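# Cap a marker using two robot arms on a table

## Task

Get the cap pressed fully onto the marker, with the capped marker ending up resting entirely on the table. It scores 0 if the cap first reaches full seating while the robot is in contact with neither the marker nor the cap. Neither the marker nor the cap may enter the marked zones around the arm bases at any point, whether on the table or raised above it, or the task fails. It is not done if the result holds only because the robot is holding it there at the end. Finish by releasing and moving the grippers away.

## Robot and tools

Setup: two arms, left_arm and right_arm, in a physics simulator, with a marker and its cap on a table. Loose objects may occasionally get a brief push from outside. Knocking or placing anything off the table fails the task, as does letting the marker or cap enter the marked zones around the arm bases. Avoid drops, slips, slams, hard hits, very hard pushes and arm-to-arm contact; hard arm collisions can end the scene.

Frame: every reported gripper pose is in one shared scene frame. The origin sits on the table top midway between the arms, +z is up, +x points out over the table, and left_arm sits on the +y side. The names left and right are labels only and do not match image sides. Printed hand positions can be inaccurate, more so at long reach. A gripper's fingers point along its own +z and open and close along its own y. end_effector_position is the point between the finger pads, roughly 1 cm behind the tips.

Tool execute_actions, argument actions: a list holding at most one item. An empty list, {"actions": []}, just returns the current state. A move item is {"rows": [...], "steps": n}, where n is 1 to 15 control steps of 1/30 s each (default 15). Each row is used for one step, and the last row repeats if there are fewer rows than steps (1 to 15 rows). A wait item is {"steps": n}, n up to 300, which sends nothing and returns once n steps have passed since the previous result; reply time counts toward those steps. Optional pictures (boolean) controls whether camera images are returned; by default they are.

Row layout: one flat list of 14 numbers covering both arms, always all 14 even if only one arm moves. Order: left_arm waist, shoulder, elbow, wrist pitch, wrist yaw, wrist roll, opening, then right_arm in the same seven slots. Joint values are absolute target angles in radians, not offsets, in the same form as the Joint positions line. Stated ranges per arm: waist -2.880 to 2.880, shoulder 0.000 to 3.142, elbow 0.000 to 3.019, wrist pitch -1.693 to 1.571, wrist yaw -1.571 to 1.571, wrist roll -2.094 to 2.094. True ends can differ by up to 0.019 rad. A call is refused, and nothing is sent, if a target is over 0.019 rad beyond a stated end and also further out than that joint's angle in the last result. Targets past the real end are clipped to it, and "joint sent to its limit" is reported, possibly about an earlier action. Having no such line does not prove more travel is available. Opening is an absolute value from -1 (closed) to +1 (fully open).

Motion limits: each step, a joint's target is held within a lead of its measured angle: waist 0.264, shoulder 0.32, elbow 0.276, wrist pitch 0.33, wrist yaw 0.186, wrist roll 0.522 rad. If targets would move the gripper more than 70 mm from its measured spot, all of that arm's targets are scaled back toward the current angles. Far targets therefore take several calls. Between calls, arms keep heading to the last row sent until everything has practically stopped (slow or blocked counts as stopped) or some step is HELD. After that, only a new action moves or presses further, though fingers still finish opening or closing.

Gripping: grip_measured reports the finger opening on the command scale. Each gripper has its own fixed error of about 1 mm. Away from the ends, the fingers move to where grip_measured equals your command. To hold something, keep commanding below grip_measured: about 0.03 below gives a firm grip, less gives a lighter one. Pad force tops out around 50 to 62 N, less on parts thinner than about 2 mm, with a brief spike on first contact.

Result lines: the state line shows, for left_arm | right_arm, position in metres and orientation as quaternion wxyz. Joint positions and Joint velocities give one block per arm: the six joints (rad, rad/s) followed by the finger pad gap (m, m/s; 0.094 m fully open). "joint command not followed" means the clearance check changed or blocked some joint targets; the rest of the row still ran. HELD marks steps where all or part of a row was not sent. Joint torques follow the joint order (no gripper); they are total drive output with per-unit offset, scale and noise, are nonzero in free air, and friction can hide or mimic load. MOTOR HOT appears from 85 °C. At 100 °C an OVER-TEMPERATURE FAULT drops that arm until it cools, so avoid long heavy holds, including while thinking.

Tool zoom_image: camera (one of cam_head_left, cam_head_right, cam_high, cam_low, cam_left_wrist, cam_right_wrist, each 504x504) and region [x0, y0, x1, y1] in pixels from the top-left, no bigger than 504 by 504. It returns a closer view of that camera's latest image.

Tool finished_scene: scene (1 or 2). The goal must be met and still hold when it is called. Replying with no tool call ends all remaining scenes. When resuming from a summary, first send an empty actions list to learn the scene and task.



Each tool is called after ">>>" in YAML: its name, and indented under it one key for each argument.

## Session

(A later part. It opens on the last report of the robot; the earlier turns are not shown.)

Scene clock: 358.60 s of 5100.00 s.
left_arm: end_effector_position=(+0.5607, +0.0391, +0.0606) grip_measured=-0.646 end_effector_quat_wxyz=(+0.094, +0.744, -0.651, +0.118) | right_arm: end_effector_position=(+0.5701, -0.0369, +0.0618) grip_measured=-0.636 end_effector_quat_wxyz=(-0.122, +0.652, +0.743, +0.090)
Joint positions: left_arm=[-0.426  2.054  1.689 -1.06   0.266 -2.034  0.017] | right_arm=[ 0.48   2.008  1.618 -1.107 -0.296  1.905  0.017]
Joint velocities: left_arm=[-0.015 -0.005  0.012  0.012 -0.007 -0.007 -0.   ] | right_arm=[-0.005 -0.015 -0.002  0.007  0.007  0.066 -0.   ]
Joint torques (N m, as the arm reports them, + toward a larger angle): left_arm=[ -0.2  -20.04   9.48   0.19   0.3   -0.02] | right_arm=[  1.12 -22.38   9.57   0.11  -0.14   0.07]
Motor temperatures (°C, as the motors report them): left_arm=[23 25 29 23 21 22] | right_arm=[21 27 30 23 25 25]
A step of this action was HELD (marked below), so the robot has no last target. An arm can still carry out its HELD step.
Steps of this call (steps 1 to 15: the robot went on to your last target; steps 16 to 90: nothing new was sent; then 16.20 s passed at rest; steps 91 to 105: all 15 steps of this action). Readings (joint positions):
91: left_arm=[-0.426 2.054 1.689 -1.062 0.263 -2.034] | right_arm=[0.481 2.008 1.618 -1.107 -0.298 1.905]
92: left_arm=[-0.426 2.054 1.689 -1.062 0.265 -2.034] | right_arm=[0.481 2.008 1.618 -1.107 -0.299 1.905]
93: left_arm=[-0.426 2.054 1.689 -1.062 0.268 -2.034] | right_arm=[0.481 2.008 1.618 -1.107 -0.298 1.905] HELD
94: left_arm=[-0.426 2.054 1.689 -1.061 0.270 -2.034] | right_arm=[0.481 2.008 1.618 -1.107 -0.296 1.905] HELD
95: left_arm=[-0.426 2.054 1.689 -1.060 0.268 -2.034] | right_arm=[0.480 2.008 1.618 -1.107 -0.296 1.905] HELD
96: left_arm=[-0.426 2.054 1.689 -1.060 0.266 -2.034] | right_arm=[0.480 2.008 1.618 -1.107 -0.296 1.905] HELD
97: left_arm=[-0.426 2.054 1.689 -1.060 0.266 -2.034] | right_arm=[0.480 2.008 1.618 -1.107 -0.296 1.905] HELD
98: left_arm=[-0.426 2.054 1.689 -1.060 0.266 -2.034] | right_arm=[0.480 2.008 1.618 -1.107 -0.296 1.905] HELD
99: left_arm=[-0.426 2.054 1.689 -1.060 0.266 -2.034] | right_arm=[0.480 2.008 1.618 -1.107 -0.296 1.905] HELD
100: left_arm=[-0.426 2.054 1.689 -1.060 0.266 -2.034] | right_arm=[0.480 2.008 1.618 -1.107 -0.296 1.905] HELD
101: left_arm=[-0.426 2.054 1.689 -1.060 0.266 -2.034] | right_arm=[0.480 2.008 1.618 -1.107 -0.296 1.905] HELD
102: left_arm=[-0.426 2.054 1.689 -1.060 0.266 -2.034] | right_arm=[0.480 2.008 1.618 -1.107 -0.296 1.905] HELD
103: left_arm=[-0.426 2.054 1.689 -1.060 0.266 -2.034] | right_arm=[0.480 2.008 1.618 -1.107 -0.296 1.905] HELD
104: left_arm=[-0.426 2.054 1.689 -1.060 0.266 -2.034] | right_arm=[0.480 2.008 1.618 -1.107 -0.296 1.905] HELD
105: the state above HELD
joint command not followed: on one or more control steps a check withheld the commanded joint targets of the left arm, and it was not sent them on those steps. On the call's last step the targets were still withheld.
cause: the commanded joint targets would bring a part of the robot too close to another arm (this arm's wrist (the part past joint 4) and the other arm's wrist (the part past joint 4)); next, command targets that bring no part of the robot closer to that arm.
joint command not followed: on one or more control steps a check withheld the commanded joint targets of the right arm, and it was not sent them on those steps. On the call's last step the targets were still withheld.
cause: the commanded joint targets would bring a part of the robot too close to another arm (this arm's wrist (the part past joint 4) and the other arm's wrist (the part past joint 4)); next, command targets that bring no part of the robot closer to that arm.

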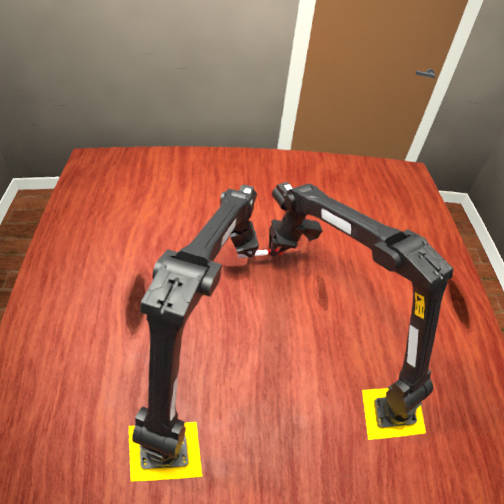

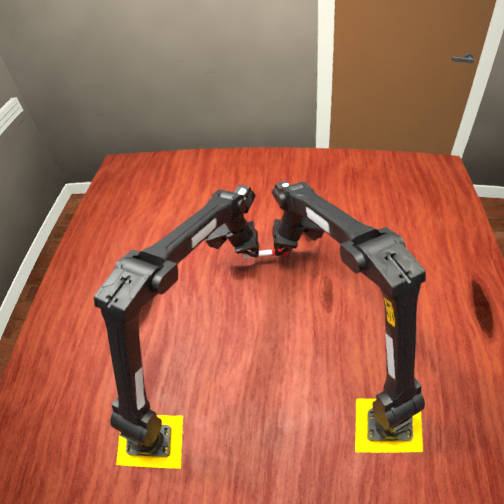

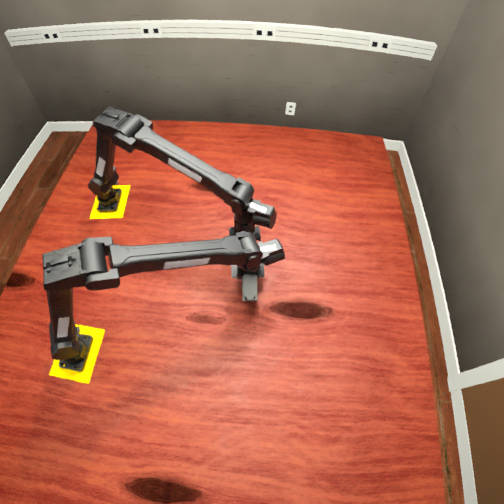

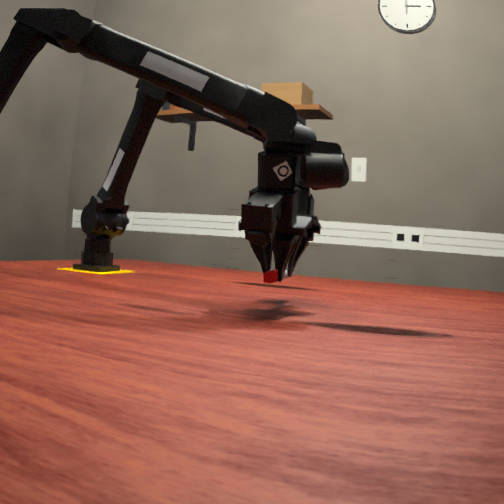

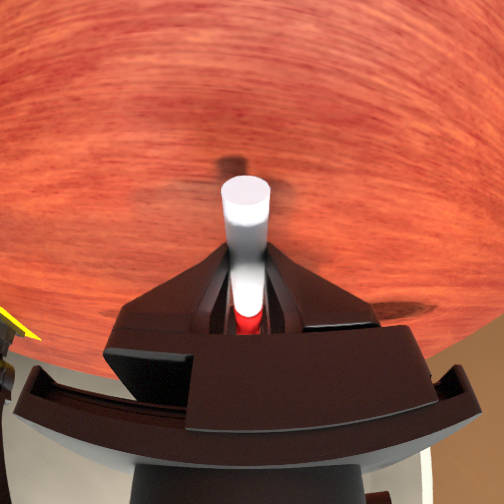

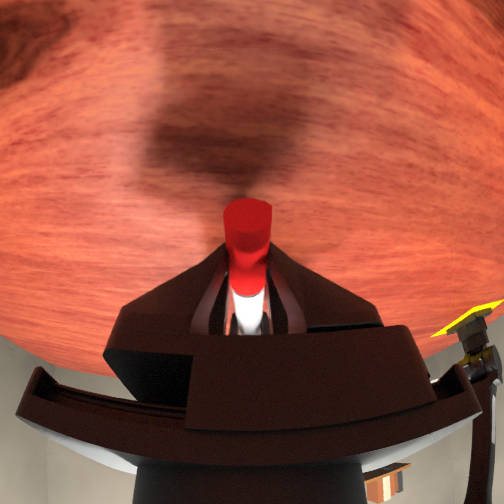

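>>> execute_actions:
  actions:
    - {"rows":[[-0.426,2.05,1.72,-1.05,0.267,-2.04,-0.7,0.48,2.01,1.64,-1.1,-0.297,1.91,0.4]],"steps":12}
  pictures: false

>>> execute_actions:
  actions:
    - {"rows":[[-0.426,2.05,1.72,-1.05,0.267,-2.04,-0.7,0.45,2.01,1.64,-1.13,-0.297,1.88,0.4],[-0.426,2.05,1.72,-1.05,0.267,-2.04,-0.7,0.42,2.01,1.64,-1.14,-0.297,1.85,0.4],[-0.426,2.05,1.72,-1.05,0.267,-2.04,-0.7,0.39,2.01,1.64,-1.14,-0.297,1.82,0.4],[-0.426,2.05,1.72,-1.05,0.267,-2.04,-0.7,0.36,2.01,1.64,-1.14,-0.297,1.79,0.4],[-0.426,2.05,1.72,-1.05,0.267,-2.04,-0.7,0.33,2.01,1.64,-1.14,-0.297,1.76,0.4],[-0.426,2.05,1.72,-1.05,0.267,-2.04,-0.7,0.3,2.01,1.64,-1.14,-0.297,1.73,0.4],[-0.426,2.05,1.72,-1.05,0.267,-2.04,-0.7,0.28,2.01,1.64,-1.14,-0.297,1.69,0.4]],"steps":15}
  pictures: false

>>> execute_actions:
  actions:
    - {"rows":[[-0.426,2.05,1.72,-1.05,0.267,-2.04,-0.7,0.28,2.01,1.6,-1.1,-0.4,1.69,-0.9],[-0.426,2.05,1.72,-1.05,0.267,-2.04,-0.7,0.28,2.01,1.57,-1.08,-0.5,1.69,-0.9],[-0.426,2.05,1.72,-1.05,0.267,-2.04,-0.7,0.28,2.01,1.54,-1.062,-0.6,1.69,-0.9],[-0.426,2.05,1.72,-1.05,0.267,-2.04,-0.7,0.28,2.01,1.54,-1.062,-0.7,1.69,-0.9]],"steps":15}
  pictures: false

>>> execute_actions:
  actions:
    - {"steps":12}

>>> zoom_image:
  camera: "cam_head_right"
  region: [240,225,320,275]

>>> zoom_image:
  camera: "cam_low"
  region: [230,240,310,300]

Scene clock: 401.93 s of 5100.00 s.
left_arm: end_effector_position=(+0.5607, +0.0391, +0.0606) grip_measured=-0.646 end_effector_quat_wxyz=(+0.094, +0.744, -0.651, +0.118) | right_arm: end_effector_position=(+0.5701, -0.0369, +0.0618) grip_measured=+0.398 end_effector_quat_wxyz=(-0.122, +0.652, +0.743, +0.090)
Joint positions: left_arm=[-0.426  2.054  1.689 -1.06   0.266 -2.034  0.017] | right_arm=[ 0.48   2.008  1.618 -1.107 -0.296  1.905  0.066]
Joint velocities: left_arm=[ 0.005 -0.005 -0.007 -0.022  0.037 -0.007 -0.   ] | right_arm=[-0.005 -0.015 -0.017 -0.002 -0.007 -0.007  0.001]
Joint torques (N m, as the arm reports them, + toward a larger angle): left_arm=[ -0.42 -20.4   12.24   0.61   0.17  -0.09] | right_arm=[  0.82 -21.46  12.07   0.4   -0.08   0.13]
Motor temperatures (°C, as the motors report them): left_arm=[23 25 28 23 21 22] | right_arm=[21 28 29 23 25 25]
Steps of this call (steps 1 to 90: nothing new was sent; then 39.93 s passed at rest; steps 91 to 102: all 12 steps of this action). Readings (joint positions):
91: left_arm=[-0.426 2.054 1.689 -1.060 0.266 -2.034] | right_arm=[0.480 2.008 1.618 -1.107 -0.296 1.905]
92: left_arm=[-0.426 2.054 1.689 -1.060 0.266 -2.034] | right_arm=[0.480 2.008 1.618 -1.107 -0.296 1.905]
94: left_arm=[-0.426 2.054 1.689 -1.060 0.266 -2.034] | right_arm=[0.480 2.008 1.618 -1.107 -0.296 1.905]
98: left_arm=[-0.426 2.054 1.689 -1.060 0.266 -2.034] | right_arm=[0.480 2.008 1.618 -1.107 -0.296 1.905]
102: the state above

Scene clock: 402.43 s of 5100.00 s.
left_arm: end_effector_position=(+0.5607, +0.0391, +0.0606) grip_measured=-0.646 end_effector_quat_wxyz=(+0.094, +0.744, -0.651, +0.118) | right_arm: end_effector_position=(+0.6274, -0.1789, +0.0615) grip_measured=+0.398 end_effector_quat_wxyz=(-0.104, +0.677, +0.721, +0.107)
Joint positions: left_arm=[-0.426  2.054  1.689 -1.06   0.266 -2.034  0.017] | right_arm=[ 0.23   2.008  1.618 -1.123 -0.295  1.72   0.066]
Joint velocities: left_arm=[-0.005 -0.015  0.017  0.012  0.007 -0.007 -0.001] | right_arm=[-0.005 -0.015 -0.012  0.002 -0.051 -0.095  0.001]
Joint torques (N m, as the arm reports them, + toward a larger angle): left_arm=[ -0.13 -20.37  12.31   0.6    0.17  -0.09] | right_arm=[  4.89 -22.37  11.95  -0.39  -0.09  -0.03]
Motor temperatures (°C, as the motors report them): left_arm=[23 25 28 23 21 22] | right_arm=[21 28 29 23 25 25]
Steps of this call (steps 1 to 15: all 15 steps of this action). Readings (joint positions):
1: left_arm=[-0.426 2.054 1.689 -1.060 0.266 -2.034] | right_arm=[0.479 2.008 1.618 -1.108 -0.296 1.902]
2: left_arm=[-0.426 2.054 1.689 -1.060 0.266 -2.034] | right_arm=[0.475 2.008 1.618 -1.113 -0.297 1.895]
4: left_arm=[-0.426 2.054 1.689 -1.060 0.266 -2.034] | right_arm=[0.455 2.008 1.618 -1.122 -0.299 1.868]
8: left_arm=[-0.426 2.054 1.689 -1.060 0.266 -2.034] | right_arm=[0.361 2.008 1.618 -1.123 -0.299 1.791]
15: the state above

Scene clock: 402.93 s of 5100.00 s.
left_arm: end_effector_position=(+0.5607, +0.0391, +0.0606) grip_measured=-0.646 end_effector_quat_wxyz=(+0.094, +0.744, -0.651, +0.118) | right_arm: end_effector_position=(+0.5785, -0.0917, +0.0667) grip_measured=-0.898 end_effector_quat_wxyz=(-0.279, +0.616, +0.709, +0.199)
Joint positions: left_arm=[-0.426  2.054  1.689 -1.06   0.266 -2.034  0.017] | right_arm=[ 0.289  2.005  1.535 -1.078 -0.699  1.701  0.005]
Joint velocities: left_arm=[-0.015 -0.005 -0.002 -0.012 -0.051 -0.051  0.   ] | right_arm=[-0.044 -0.005  0.022  0.012 -0.007 -0.081 -0.001]
Joint torques (N m, as the arm reports them, + toward a larger angle): left_arm=[ -0.24 -20.34  12.3    0.61   0.17  -0.1 ] | right_arm=[  1.27 -20.67   9.7    0.87  -0.26   0.03]
Motor temperatures (°C, as the motors report them): left_arm=[23 25 28 23 21 22] | right_arm=[21 28 29 23 25 25]
Steps of this call (steps 1 to 15: all 15 steps of this action). Readings (joint positions):
1: left_arm=[-0.426 2.054 1.689 -1.060 0.266 -2.034] | right_arm=[0.230 2.008 1.616 -1.121 -0.346 1.716]
2: left_arm=[-0.426 2.054 1.689 -1.060 0.266 -2.034] | right_arm=[0.233 2.008 1.608 -1.112 -0.429 1.712]
4: left_arm=[-0.426 2.054 1.689 -1.060 0.266 -2.034] | right_arm=[0.246 2.005 1.576 -1.087 -0.621 1.708]
8: left_arm=[-0.426 2.054 1.689 -1.060 0.266 -2.034] | right_arm=[0.283 2.005 1.536 -1.082 -0.696 1.704]
15: the state above

Scene clock: 403.33 s of 5100.00 s.
left_arm: end_effector_position=(+0.5607, +0.0391, +0.0606) grip_measured=-0.646 end_effector_quat_wxyz=(+0.094, +0.744, -0.651, +0.118) | right_arm: end_effector_position=(+0.5794, -0.0935, +0.0667) grip_measured=-0.898 end_effector_quat_wxyz=(-0.279, +0.617, +0.708, +0.200)
Joint positions: left_arm=[-0.426  2.054  1.689 -1.06   0.266 -2.034  0.017] | right_arm=[ 0.286  2.005  1.535 -1.078 -0.699  1.701  0.005]
Joint velocities: left_arm=[ 0.015 -0.015  0.007 -0.007  0.007  0.022  0.001] | right_arm=[ 0.015  0.005 -0.012  0.007  0.007 -0.007 -0.   ]
Joint torques (N m, as the arm reports them, + toward a larger angle): left_arm=[ -0.21 -20.36  12.32   0.62   0.16  -0.09] | right_arm=[  0.51 -20.61   9.99   0.75  -0.33  -0.01]
Motor temperatures (°C, as the motors report them): left_arm=[23 25 28 23 21 22] | right_arm=[21 28 29 23 25 25]
Steps of this call (steps 1 to 12: the robot went on to your last target). Readings (joint positions):
1: left_arm=[-0.426 2.054 1.689 -1.060 0.266 -2.034] | right_arm=[0.288 2.005 1.535 -1.078 -0.699 1.701]
2: left_arm=[-0.426 2.054 1.689 -1.060 0.266 -2.034] | right_arm=[0.287 2.005 1.535 -1.078 -0.699 1.701]
4: left_arm=[-0.426 2.054 1.689 -1.060 0.266 -2.034] | right_arm=[0.286 2.005 1.535 -1.078 -0.699 1.701]
8: left_arm=[-0.426 2.054 1.689 -1.060 0.266 -2.034] | right_arm=[0.286 2.005 1.535 -1.078 -0.699 1.701]
12: the state above

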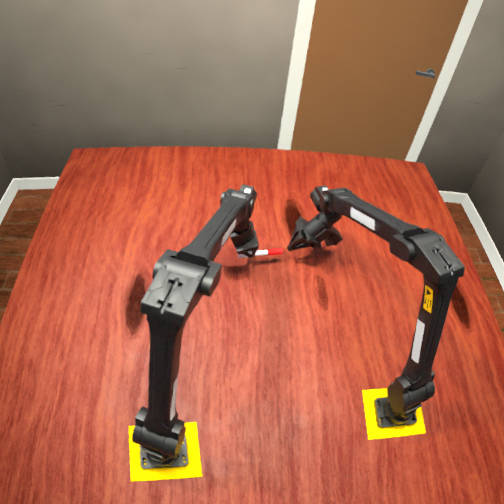

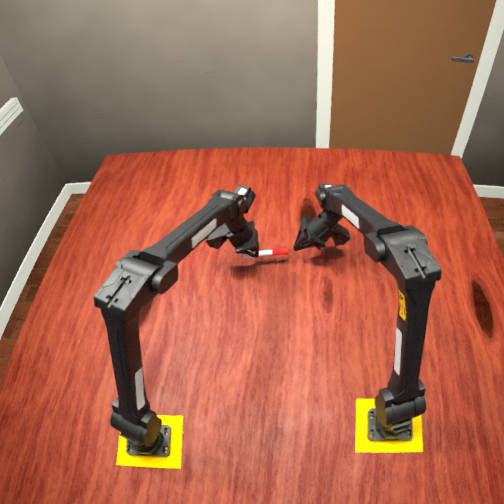

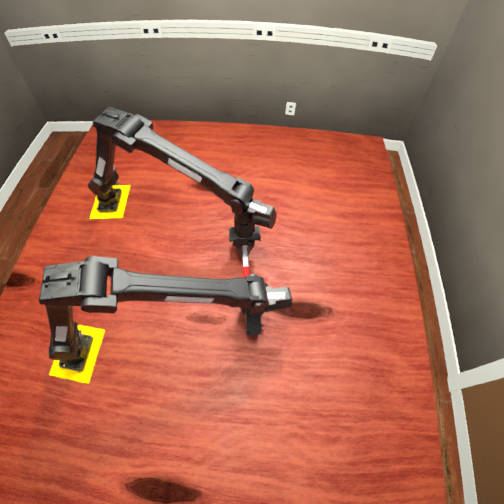

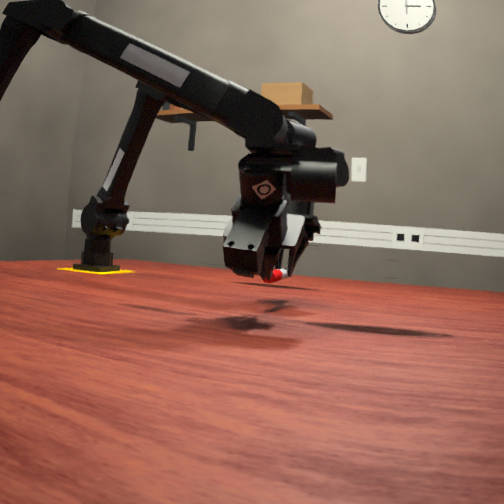

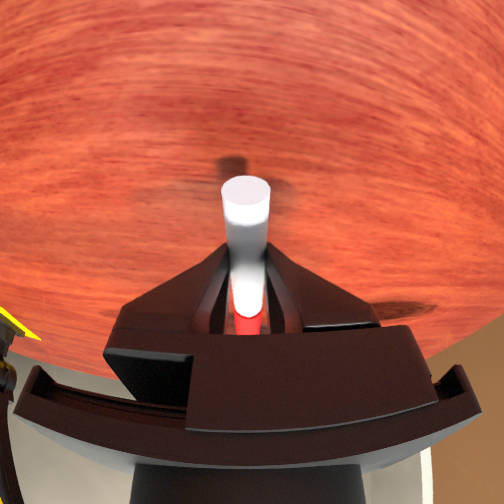

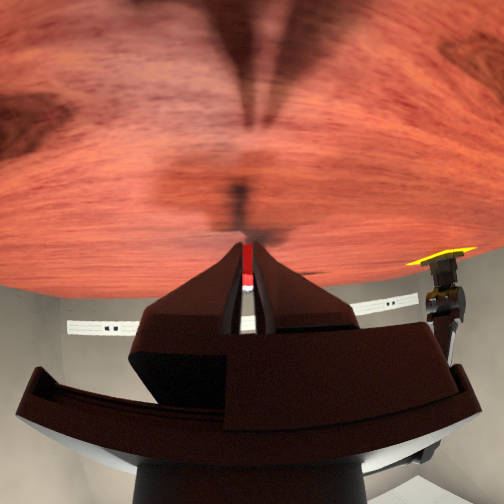

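Region (240, 225, 320, 275) of cam_head_right's 504x504 image, scaled by 6.300, with more detail than that image has; it fills the top 315 rows of this view, and the rest is white.

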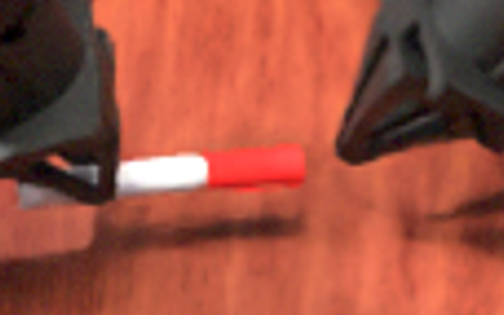

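Region (230, 240, 310, 300) of cam_low's 504x504 image, scaled by 6.300, with more detail than that image has; it fills the top 378 rows of this view, and the rest is white.

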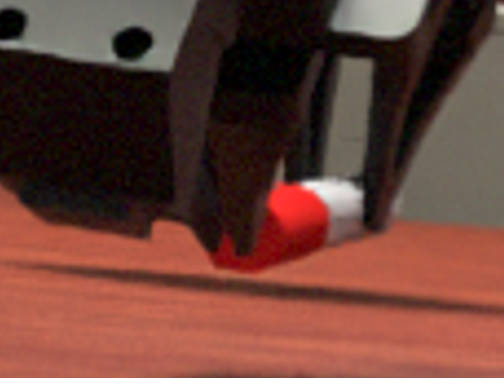

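>>> execute_actions:
  actions:
    - {"rows":[[-0.426,2.05,1.72,-1.05,0.267,-2.04,-0.72,0.295,2.01,1.55,-1.044,-0.655,1.74,-0.92],[-0.426,2.05,1.72,-1.05,0.267,-2.04,-0.72,0.3,2.01,1.55,-1.044,-0.655,1.74,-0.92],[-0.426,2.05,1.72,-1.05,0.267,-2.04,-0.72,0.305,2.01,1.55,-1.044,-0.655,1.74,-0.92],[-0.426,2.05,1.72,-1.05,0.267,-2.04,-0.72,0.31,2.01,1.55,-1.044,-0.655,1.74,-0.92],[-0.426,2.05,1.72,-1.05,0.267,-2.04,-0.72,0.315,2.01,1.55,-1.044,-0.655,1.74,-0.92],[-0.426,2.05,1.72,-1.05,0.267,-2.04,-0.72,0.322,2.01,1.55,-1.044,-0.655,1.74,-0.92]],"steps":15}

>>> zoom_image:
  camera: "cam_head_right"
  region: [240,225,320,275]

>>> zoom_image:
  camera: "cam_low"
  region: [230,240,310,300]

Scene clock: 418.00 s of 5100.00 s.
left_arm: end_effector_position=(+0.5607, +0.0391, +0.0606) grip_measured=-0.646 end_effector_quat_wxyz=(+0.094, +0.744, -0.651, +0.118) | right_arm: end_effector_position=(+0.5750, -0.0783, +0.0622) grip_measured=-0.918 end_effector_quat_wxyz=(-0.263, +0.617, +0.718, +0.187)
Joint positions: left_arm=[-0.426  2.054  1.689 -1.06   0.266 -2.034  0.017] | right_arm=[ 0.323  2.005  1.535 -1.06  -0.657  1.728  0.004]
Joint velocities: left_arm=[-0.015 -0.015  0.012  0.007 -0.066 -0.007  0.001] | right_arm=[-0.015 -0.005  0.007 -0.007  0.051 -0.022 -0.   ]
Joint torques (N m, as the arm reports them, + toward a larger angle): left_arm=[ -0.32 -20.33  12.37   0.59   0.17  -0.09] | right_arm=[  0.88 -21.35  10.96   0.75  -0.22   0.16]
Motor temperatures (°C, as the motors report them): left_arm=[23 26 29 23 21 22] | right_arm=[21 28 29 23 25 25]
Steps of this call (steps 1 to 15: the robot went on to your last target; steps 16 to 90: nothing new was sent; then 11.17 s passed at rest; steps 91 to 105: all 15 steps of this action). Readings (joint positions):
91: left_arm=[-0.426 2.054 1.689 -1.060 0.266 -2.034] | right_arm=[0.286 2.005 1.535 -1.075 -0.678 1.706]
92: left_arm=[-0.426 2.054 1.689 -1.060 0.266 -2.034] | right_arm=[0.287 2.005 1.535 -1.069 -0.665 1.710]
94: left_arm=[-0.426 2.054 1.689 -1.060 0.266 -2.034] | right_arm=[0.289 2.005 1.535 -1.063 -0.658 1.717]
98: left_arm=[-0.426 2.054 1.689 -1.060 0.266 -2.034] | right_arm=[0.304 2.005 1.535 -1.060 -0.657 1.724]
105: the state above

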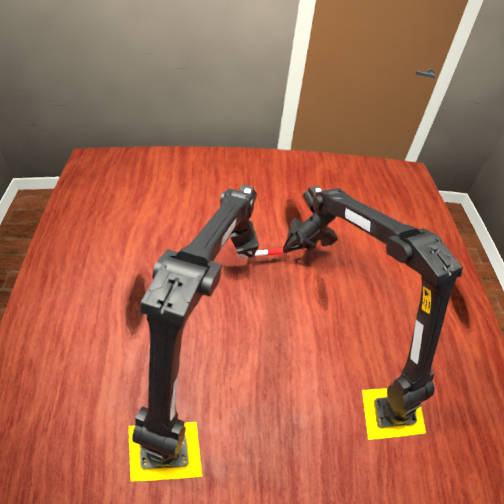

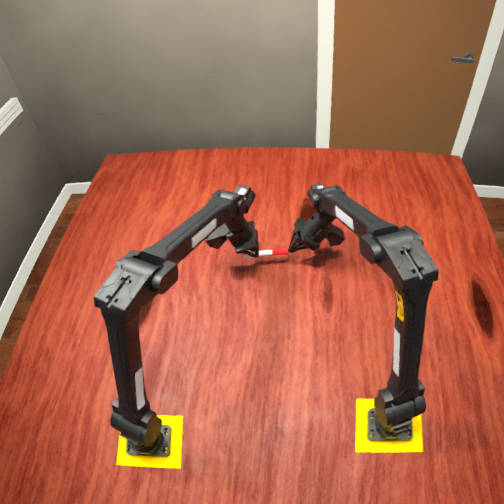

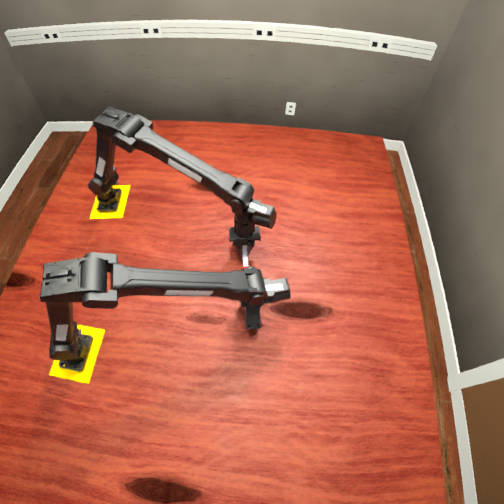

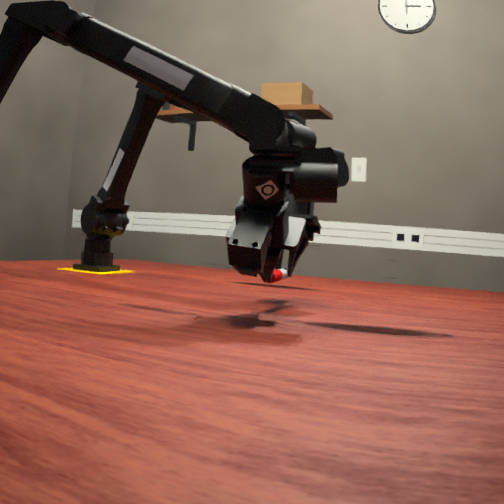

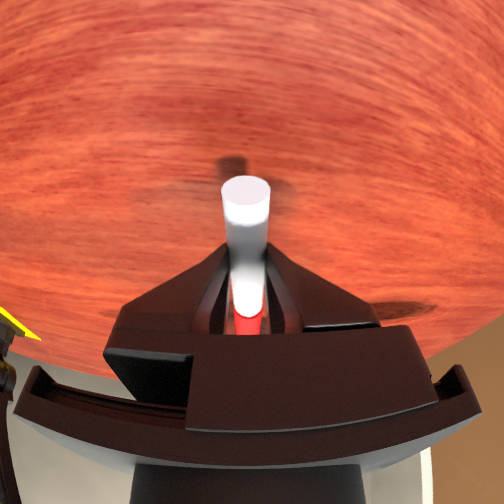

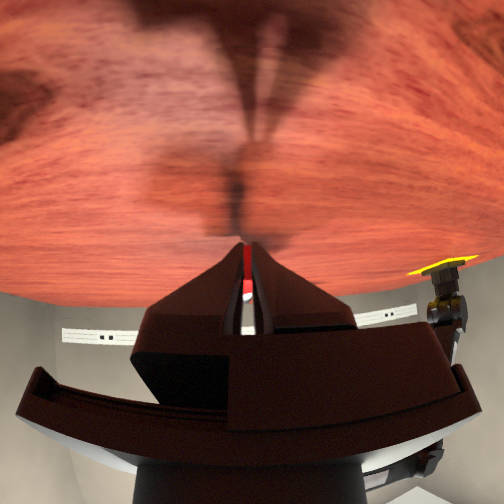

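Region (240, 225, 320, 275) of cam_head_right's 504x504 image, scaled by 6.300, with more detail than that image has; it fills the top 315 rows of this view, and the rest is white.

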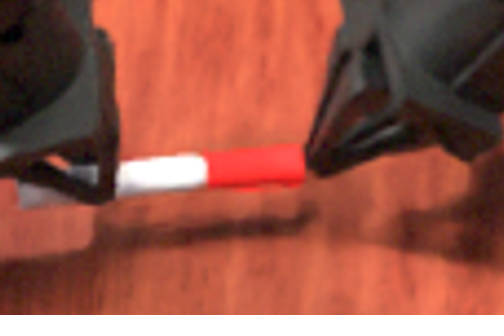

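Region (230, 240, 310, 300) of cam_low's 504x504 image, scaled by 6.300, with more detail than that image has; it fills the top 378 rows of this view, and the rest is white.

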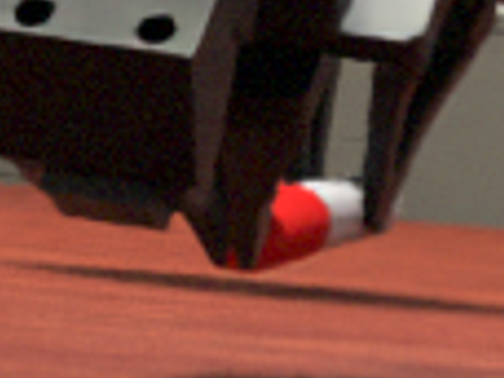

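Good. Ramp the push slowly; yaw lagging.

>>> execute_actions:
  actions:
    - {"rows":[[-0.43,2.05,1.72,-1.05,0.267,-2.04,-0.72,0.332,2.01,1.55,-1.04,-0.657,1.74,-0.92],[-0.435,2.05,1.72,-1.05,0.267,-2.04,-0.72,0.337,2.01,1.55,-1.04,-0.657,1.74,-0.92],[-0.44,2.05,1.72,-1.05,0.268,-2.04,-0.72,0.342,2.01,1.55,-1.04,-0.657,1.74,-0.92],[-0.445,2.05,1.72,-1.05,0.27,-2.04,-0.72,0.347,2.01,1.55,-1.04,-0.659,1.74,-0.92],[-0.45,2.05,1.72,-1.048,0.273,-2.04,-0.72,0.352,2.01,1.55,-1.04,-0.662,1.74,-0.92],[-0.455,2.05,1.72,-1.046,0.276,-2.04,-0.72,0.357,2.01,1.55,-1.039,-0.665,1.74,-0.92],[-0.46,2.05,1.722,-1.043,0.279,-2.04,-0.72,0.362,2.01,1.552,-1.038,-0.668,1.74,-0.92],[-0.465,2.05,1.724,-1.04,0.282,-2.04,-0.72,0.367,2.01,1.554,-1.037,-0.671,1.74,-0.92],[-0.47,2.05,1.726,-1.037,0.285,-2.04,-0.72,0.372,2.01,1.556,-1.036,-0.674,1.74,-0.92],[-0.475,2.05,1.728,-1.034,0.288,-2.04,-0.72,0.377,2.01,1.558,-1.035,-0.677,1.74,-0.92],[-0.48,2.05,1.73,-1.032,0.292,-2.04,-0.72,0.382,2.01,1.56,-1.034,-0.68,1.74,-0.92]],"steps":15}
  pictures: false

>>> execute_actions:
  actions:
    - {"rows":[[-0.485,2.05,1.732,-1.03,0.295,-2.04,-0.72,0.387,2.01,1.56,-1.033,-0.683,1.74,-0.92],[-0.49,2.05,1.734,-1.027,0.298,-2.04,-0.72,0.392,2.01,1.561,-1.032,-0.685,1.74,-0.92],[-0.495,2.05,1.736,-1.024,0.301,-2.04,-0.72,0.397,2.01,1.562,-1.031,-0.688,1.74,-0.92],[-0.5,2.05,1.738,-1.021,0.304,-2.04,-0.72,0.402,2.01,1.563,-1.03,-0.69,1.74,-0.92]],"steps":12}

>>> zoom_image:
  camera: "cam_head_right"
  region: [240,225,320,275]

Scene clock: 445.07 s of 5100.00 s.
left_arm: end_effector_position=(+0.5607, +0.0391, +0.0605) grip_measured=-0.646 end_effector_quat_wxyz=(+0.094, +0.744, -0.651, +0.118) | right_arm: end_effector_position=(+0.5743, -0.0741, +0.0624) grip_measured=-0.918 end_effector_quat_wxyz=(-0.263, +0.614, +0.720, +0.188)
Joint positions: left_arm=[-0.426  2.054  1.689 -1.06   0.266 -2.034  0.017] | right_arm=[ 0.329  2.005  1.535 -1.054 -0.657  1.731  0.004]
Joint velocities: left_arm=[-0.005  0.005  0.002  0.012 -0.066 -0.007  0.002] | right_arm=[-0.005 -0.005  0.002 -0.012 -0.037 -0.066 -0.001]
Joint torques (N m, as the arm reports them, + toward a larger angle): left_arm=[ -5.15 -20.35  13.24   1.39   1.22  -0.09] | right_arm=[  4.73 -21.41  12.17   0.92  -1.07   0.16]
Motor temperatures (°C, as the motors report them): left_arm=[23 26 29 23 21 22] | right_arm=[21 28 29 23 25 25]
Steps of this call (steps 1 to 15: the robot went on to your last target; steps 16 to 90: nothing new was sent; then 23.57 s passed at rest; steps 91 to 105: all 15 steps of this action). Readings (joint positions):
91: left_arm=[-0.426 2.054 1.689 -1.060 0.266 -2.034] | right_arm=[0.323 2.005 1.535 -1.059 -0.656 1.729]
92: left_arm=[-0.426 2.054 1.689 -1.060 0.266 -2.034] | right_arm=[0.323 2.005 1.535 -1.058 -0.656 1.729]
94: left_arm=[-0.426 2.054 1.689 -1.060 0.266 -2.034] | right_arm=[0.324 2.005 1.535 -1.057 -0.656 1.729]
98: left_arm=[-0.426 2.054 1.689 -1.060 0.266 -2.034] | right_arm=[0.327 2.005 1.535 -1.056 -0.655 1.730]
105: the state above

Scene clock: 445.47 s of 5100.00 s.
left_arm: end_effector_position=(+0.5603, +0.0377, +0.0605) grip_measured=-0.646 end_effector_quat_wxyz=(+0.096, +0.744, -0.651, +0.119) | right_arm: end_effector_position=(+0.5737, -0.0713, +0.0629) grip_measured=-0.918 end_effector_quat_wxyz=(-0.264, +0.612, +0.721, +0.190)
Joint positions: left_arm=[-0.427  2.055  1.689 -1.06   0.271 -2.034  0.017] | right_arm=[ 0.333  2.005  1.535 -1.05  -0.661  1.732  0.004]
Joint velocities: left_arm=[ 0.024  0.015  0.002  0.007 -0.007 -0.051  0.001] | right_arm=[-0.024 -0.005 -0.007 -0.027 -0.066  0.007  0.001]
Joint torques (N m, as the arm reports them, + toward a larger angle): left_arm=[ -6.85 -20.28  14.08   1.81   1.53  -0.1 ] | right_arm=[  5.87 -20.77  12.11   0.66  -1.29   0.15]
Motor temperatures (°C, as the motors report them): left_arm=[23 26 29 23 21 22] | right_arm=[21 28 29 23 25 25]
Steps of this call (steps 1 to 12: all 12 steps of this action). Readings (joint positions):
1: left_arm=[-0.426 2.054 1.689 -1.060 0.266 -2.034] | right_arm=[0.329 2.005 1.535 -1.054 -0.658 1.731]
2: left_arm=[-0.426 2.054 1.689 -1.060 0.267 -2.034] | right_arm=[0.330 2.005 1.535 -1.054 -0.658 1.731]
4: left_arm=[-0.427 2.054 1.689 -1.060 0.274 -2.034] | right_arm=[0.332 2.005 1.535 -1.052 -0.664 1.731]
8: left_arm=[-0.427 2.055 1.689 -1.060 0.271 -2.034] | right_arm=[0.333 2.005 1.535 -1.050 -0.661 1.732]
12: the state above

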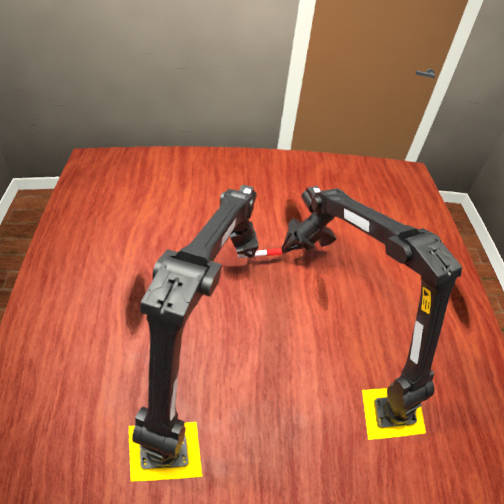

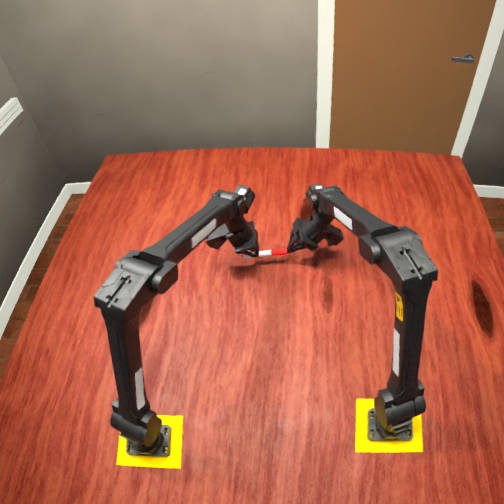

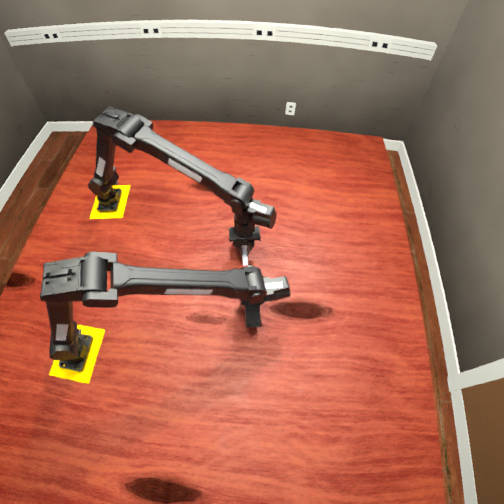

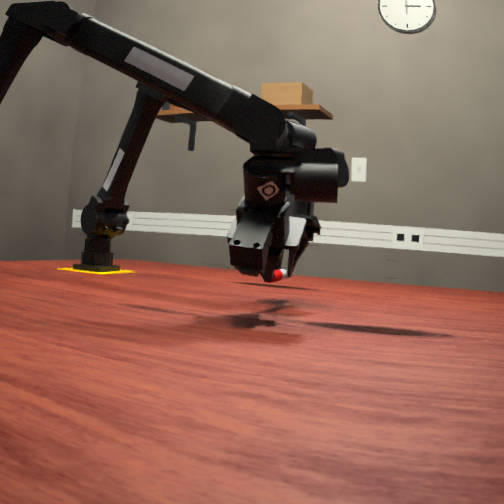

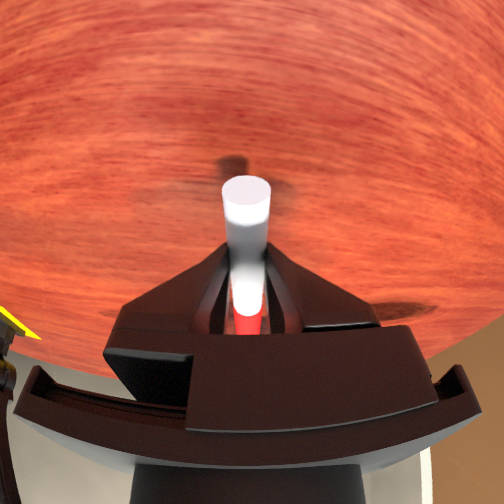

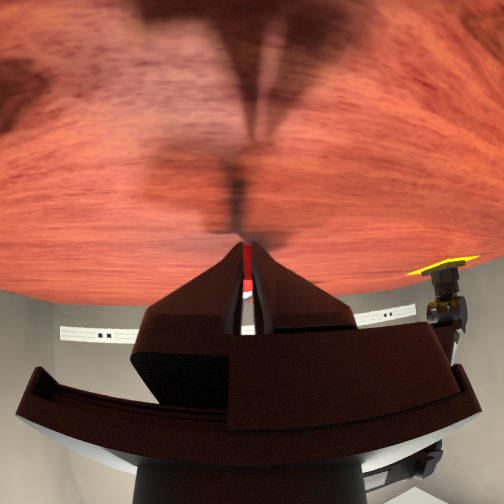

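Region (240, 225, 320, 275) of cam_head_right's 504x504 image, scaled by 6.300, with more detail than that image has; it fills the top 315 rows of this view, and the rest is white.

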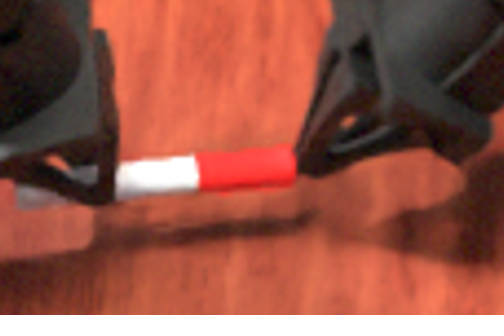

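>>> execute_actions:
  actions:
    - {"rows":[[-0.47,2.05,1.73,-1.035,0.29,-2.04,-0.72,0.37,2.01,1.56,-1.04,-0.68,1.74,-0.92],[-0.445,2.05,1.72,-1.045,0.275,-2.04,-0.72,0.345,2.01,1.56,-1.04,-0.66,1.74,-0.92],[-0.426,2.05,1.72,-1.05,0.267,-2.04,-0.72,0.32,2.01,1.56,-1.04,-0.66,1.74,-0.92],[-0.426,2.05,1.72,-1.05,0.267,-2.04,-0.72,0.29,2.01,1.56,-1.04,-0.66,1.74,-0.92],[-0.426,2.05,1.72,-1.05,0.267,-2.04,-0.72,0.26,2.0,1.56,-1.04,-0.66,1.74,-0.92],[-0.426,2.05,1.72,-1.05,0.267,-2.04,-0.72,0.23,1.98,1.56,-1.04,-0.66,1.74,-0.92],[-0.426,2.07,1.72,-1.03,0.267,-2.04,-0.72,0.2,1.96,1.56,-1.04,-0.66,1.74,-0.92],[-0.426,2.08,1.72,-1.02,0.267,-2.04,-0.72,0.17,1.94,1.56,-1.04,-0.66,1.74,-0.92],[-0.426,2.09,1.72,-1.01,0.267,-2.04,-0.72,0.14,1.92,1.56,-1.04,-0.66,1.74,-0.92],[-0.426,2.095,1.72,-1.0,0.267,-2.04,-0.72,0.11,1.9,1.56,-1.04,-0.66,1.74,-0.92],[-0.426,2.1,1.72,-0.99,0.267,-2.04,-0.72,0.08,1.88,1.56,-1.04,-0.66,1.74,-0.92],[-0.426,2.105,1.72,-0.98,0.267,-2.04,-0.72,0.05,1.86,1.56,-1.04,-0.66,1.74,-0.92],[-0.426,2.112,1.72,-0.98,0.267,-2.04,-0.72,0.03,1.85,1.56,-1.04,-0.66,1.74,-0.92]],"steps":15}
  pictures: false

>>> execute_actions:
  actions:
    - {"steps":15}

>>> zoom_image:
  camera: "cam_low"
  region: [240,260,320,320]

Scene clock: 464.50 s of 5100.00 s.
left_arm: end_effector_position=(+0.5704, +0.0356, +0.0336) grip_measured=-0.646 end_effector_quat_wxyz=(+0.090, +0.743, -0.651, +0.124) | right_arm: end_effector_position=(+0.6280, -0.2070, +0.0975) grip_measured=-0.918 end_effector_quat_wxyz=(-0.221, +0.687, +0.648, +0.243)
Joint positions: left_arm=[-0.427  2.1    1.689 -1.001  0.264 -2.034  0.017] | right_arm=[ 0.092  1.945  1.535 -1.05  -0.66   1.732  0.004]
Joint velocities: left_arm=[-0.015  0.22  -0.022  0.056 -0.037 -0.037  0.   ] | right_arm=[-0.806 -0.405  0.007  0.007 -0.007  0.081 -0.   ]
Joint torques (N m, as the arm reports them, + toward a larger angle): left_arm=[ -0.2  -20.32  12.19   0.95   0.26  -0.09] | right_arm=[  1.57 -24.41  11.88   0.55  -0.31   0.16]
Motor temperatures (°C, as the motors report them): left_arm=[23 26 30 23 22 22] | right_arm=[21 28 30 23 27 25]
Steps of this call (steps 1 to 15: the robot went on to your last target; steps 16 to 90: nothing new was sent; then 15.53 s passed at rest; steps 91 to 105: all 15 steps of this action). Readings (joint positions):
91: left_arm=[-0.427 2.055 1.689 -1.060 0.268 -2.034] | right_arm=[0.332 2.005 1.535 -1.050 -0.660 1.732]
92: left_arm=[-0.427 2.055 1.689 -1.060 0.265 -2.034] | right_arm=[0.331 2.005 1.535 -1.050 -0.655 1.732]
94: left_arm=[-0.427 2.055 1.689 -1.060 0.263 -2.034] | right_arm=[0.326 2.005 1.535 -1.050 -0.656 1.732]
98: left_arm=[-0.427 2.057 1.689 -1.052 0.264 -2.034] | right_arm=[0.278 2.003 1.535 -1.050 -0.660 1.732]
105: the state above

Scene clock: 465.00 s of 5100.00 s.
left_arm: end_effector_position=(+0.5686, +0.0362, +0.0182) grip_measured=-0.646 end_effector_quat_wxyz=(+0.095, +0.745, -0.651, +0.114) | right_arm: end_effector_position=(+0.6358, -0.2427, +0.1585) grip_measured=-0.918 end_effector_quat_wxyz=(-0.179, +0.692, +0.638, +0.286)
Joint positions: left_arm=[-0.427  2.124  1.689 -0.998  0.264 -2.034  0.017] | right_arm=[ 0.032  1.839  1.535 -1.05  -0.659  1.732  0.004]
Joint velocities: left_arm=[-0.005  0.005  0.002 -0.027 -0.007 -0.037 -0.   ] | right_arm=[ 0.073  0.005 -0.017 -0.007 -0.037  0.007 -0.   ]
Joint torques (N m, as the arm reports them, + toward a larger angle): left_arm=[ -0.2  -21.84  12.02   0.95   0.26  -0.1 ] | right_arm=[  0.02 -19.75  12.91   0.85  -0.21   0.17]
Motor temperatures (°C, as the motors report them): left_arm=[23 26 30 23 22 22] | right_arm=[21 28 30 23 27 25]
Steps of this call (steps 1 to 15: the robot went on to your last target). Readings (joint positions):
1: left_arm=[-0.427 2.107 1.689 -1.000 0.264 -2.034] | right_arm=[0.065 1.930 1.535 -1.050 -0.660 1.732]
2: left_arm=[-0.427 2.114 1.689 -0.999 0.264 -2.034] | right_arm=[0.041 1.914 1.535 -1.050 -0.660 1.732]
4: left_arm=[-0.427 2.122 1.689 -0.999 0.264 -2.034] | right_arm=[0.004 1.882 1.535 -1.050 -0.659 1.732]
8: left_arm=[-0.427 2.124 1.689 -0.999 0.264 -2.034] | right_arm=[-0.007 1.841 1.535 -1.050 -0.659 1.732]
15: the state above

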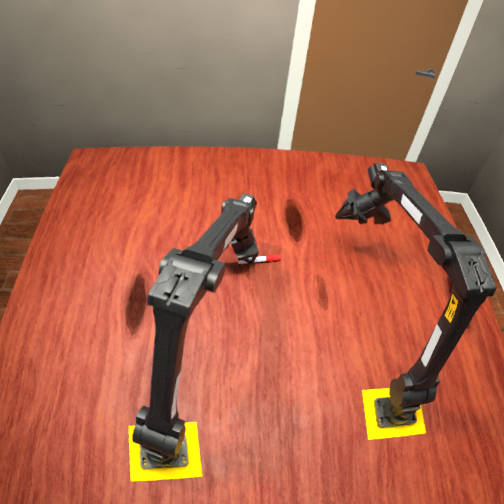

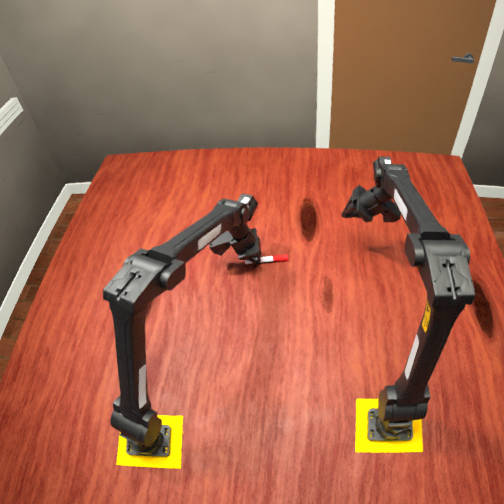

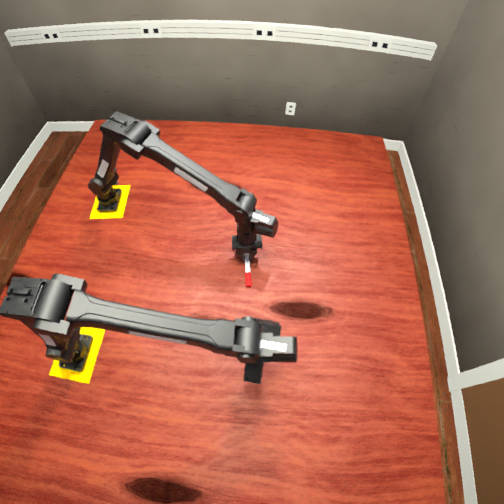

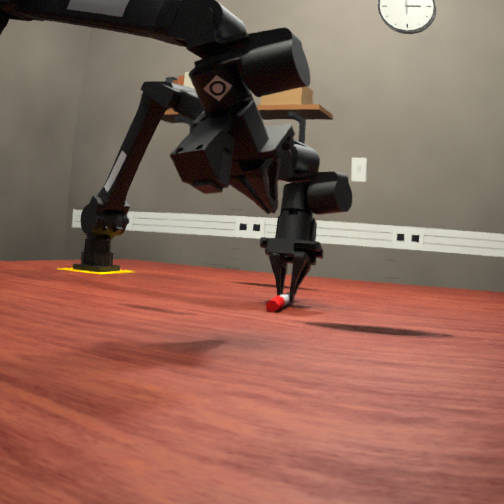

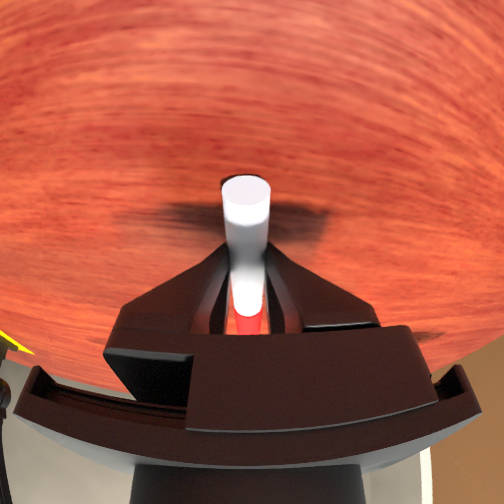

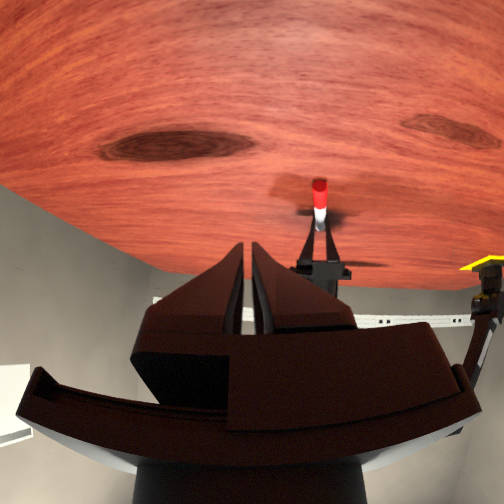

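Region (240, 260, 320, 320) of cam_low's 504x504 image, scaled by 6.300, with more detail than that image has; it fills the top 378 rows of this view, and the rest is white.

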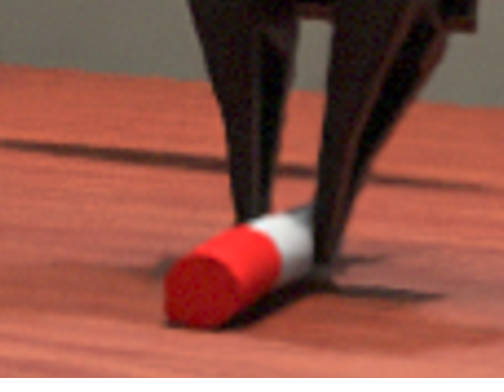

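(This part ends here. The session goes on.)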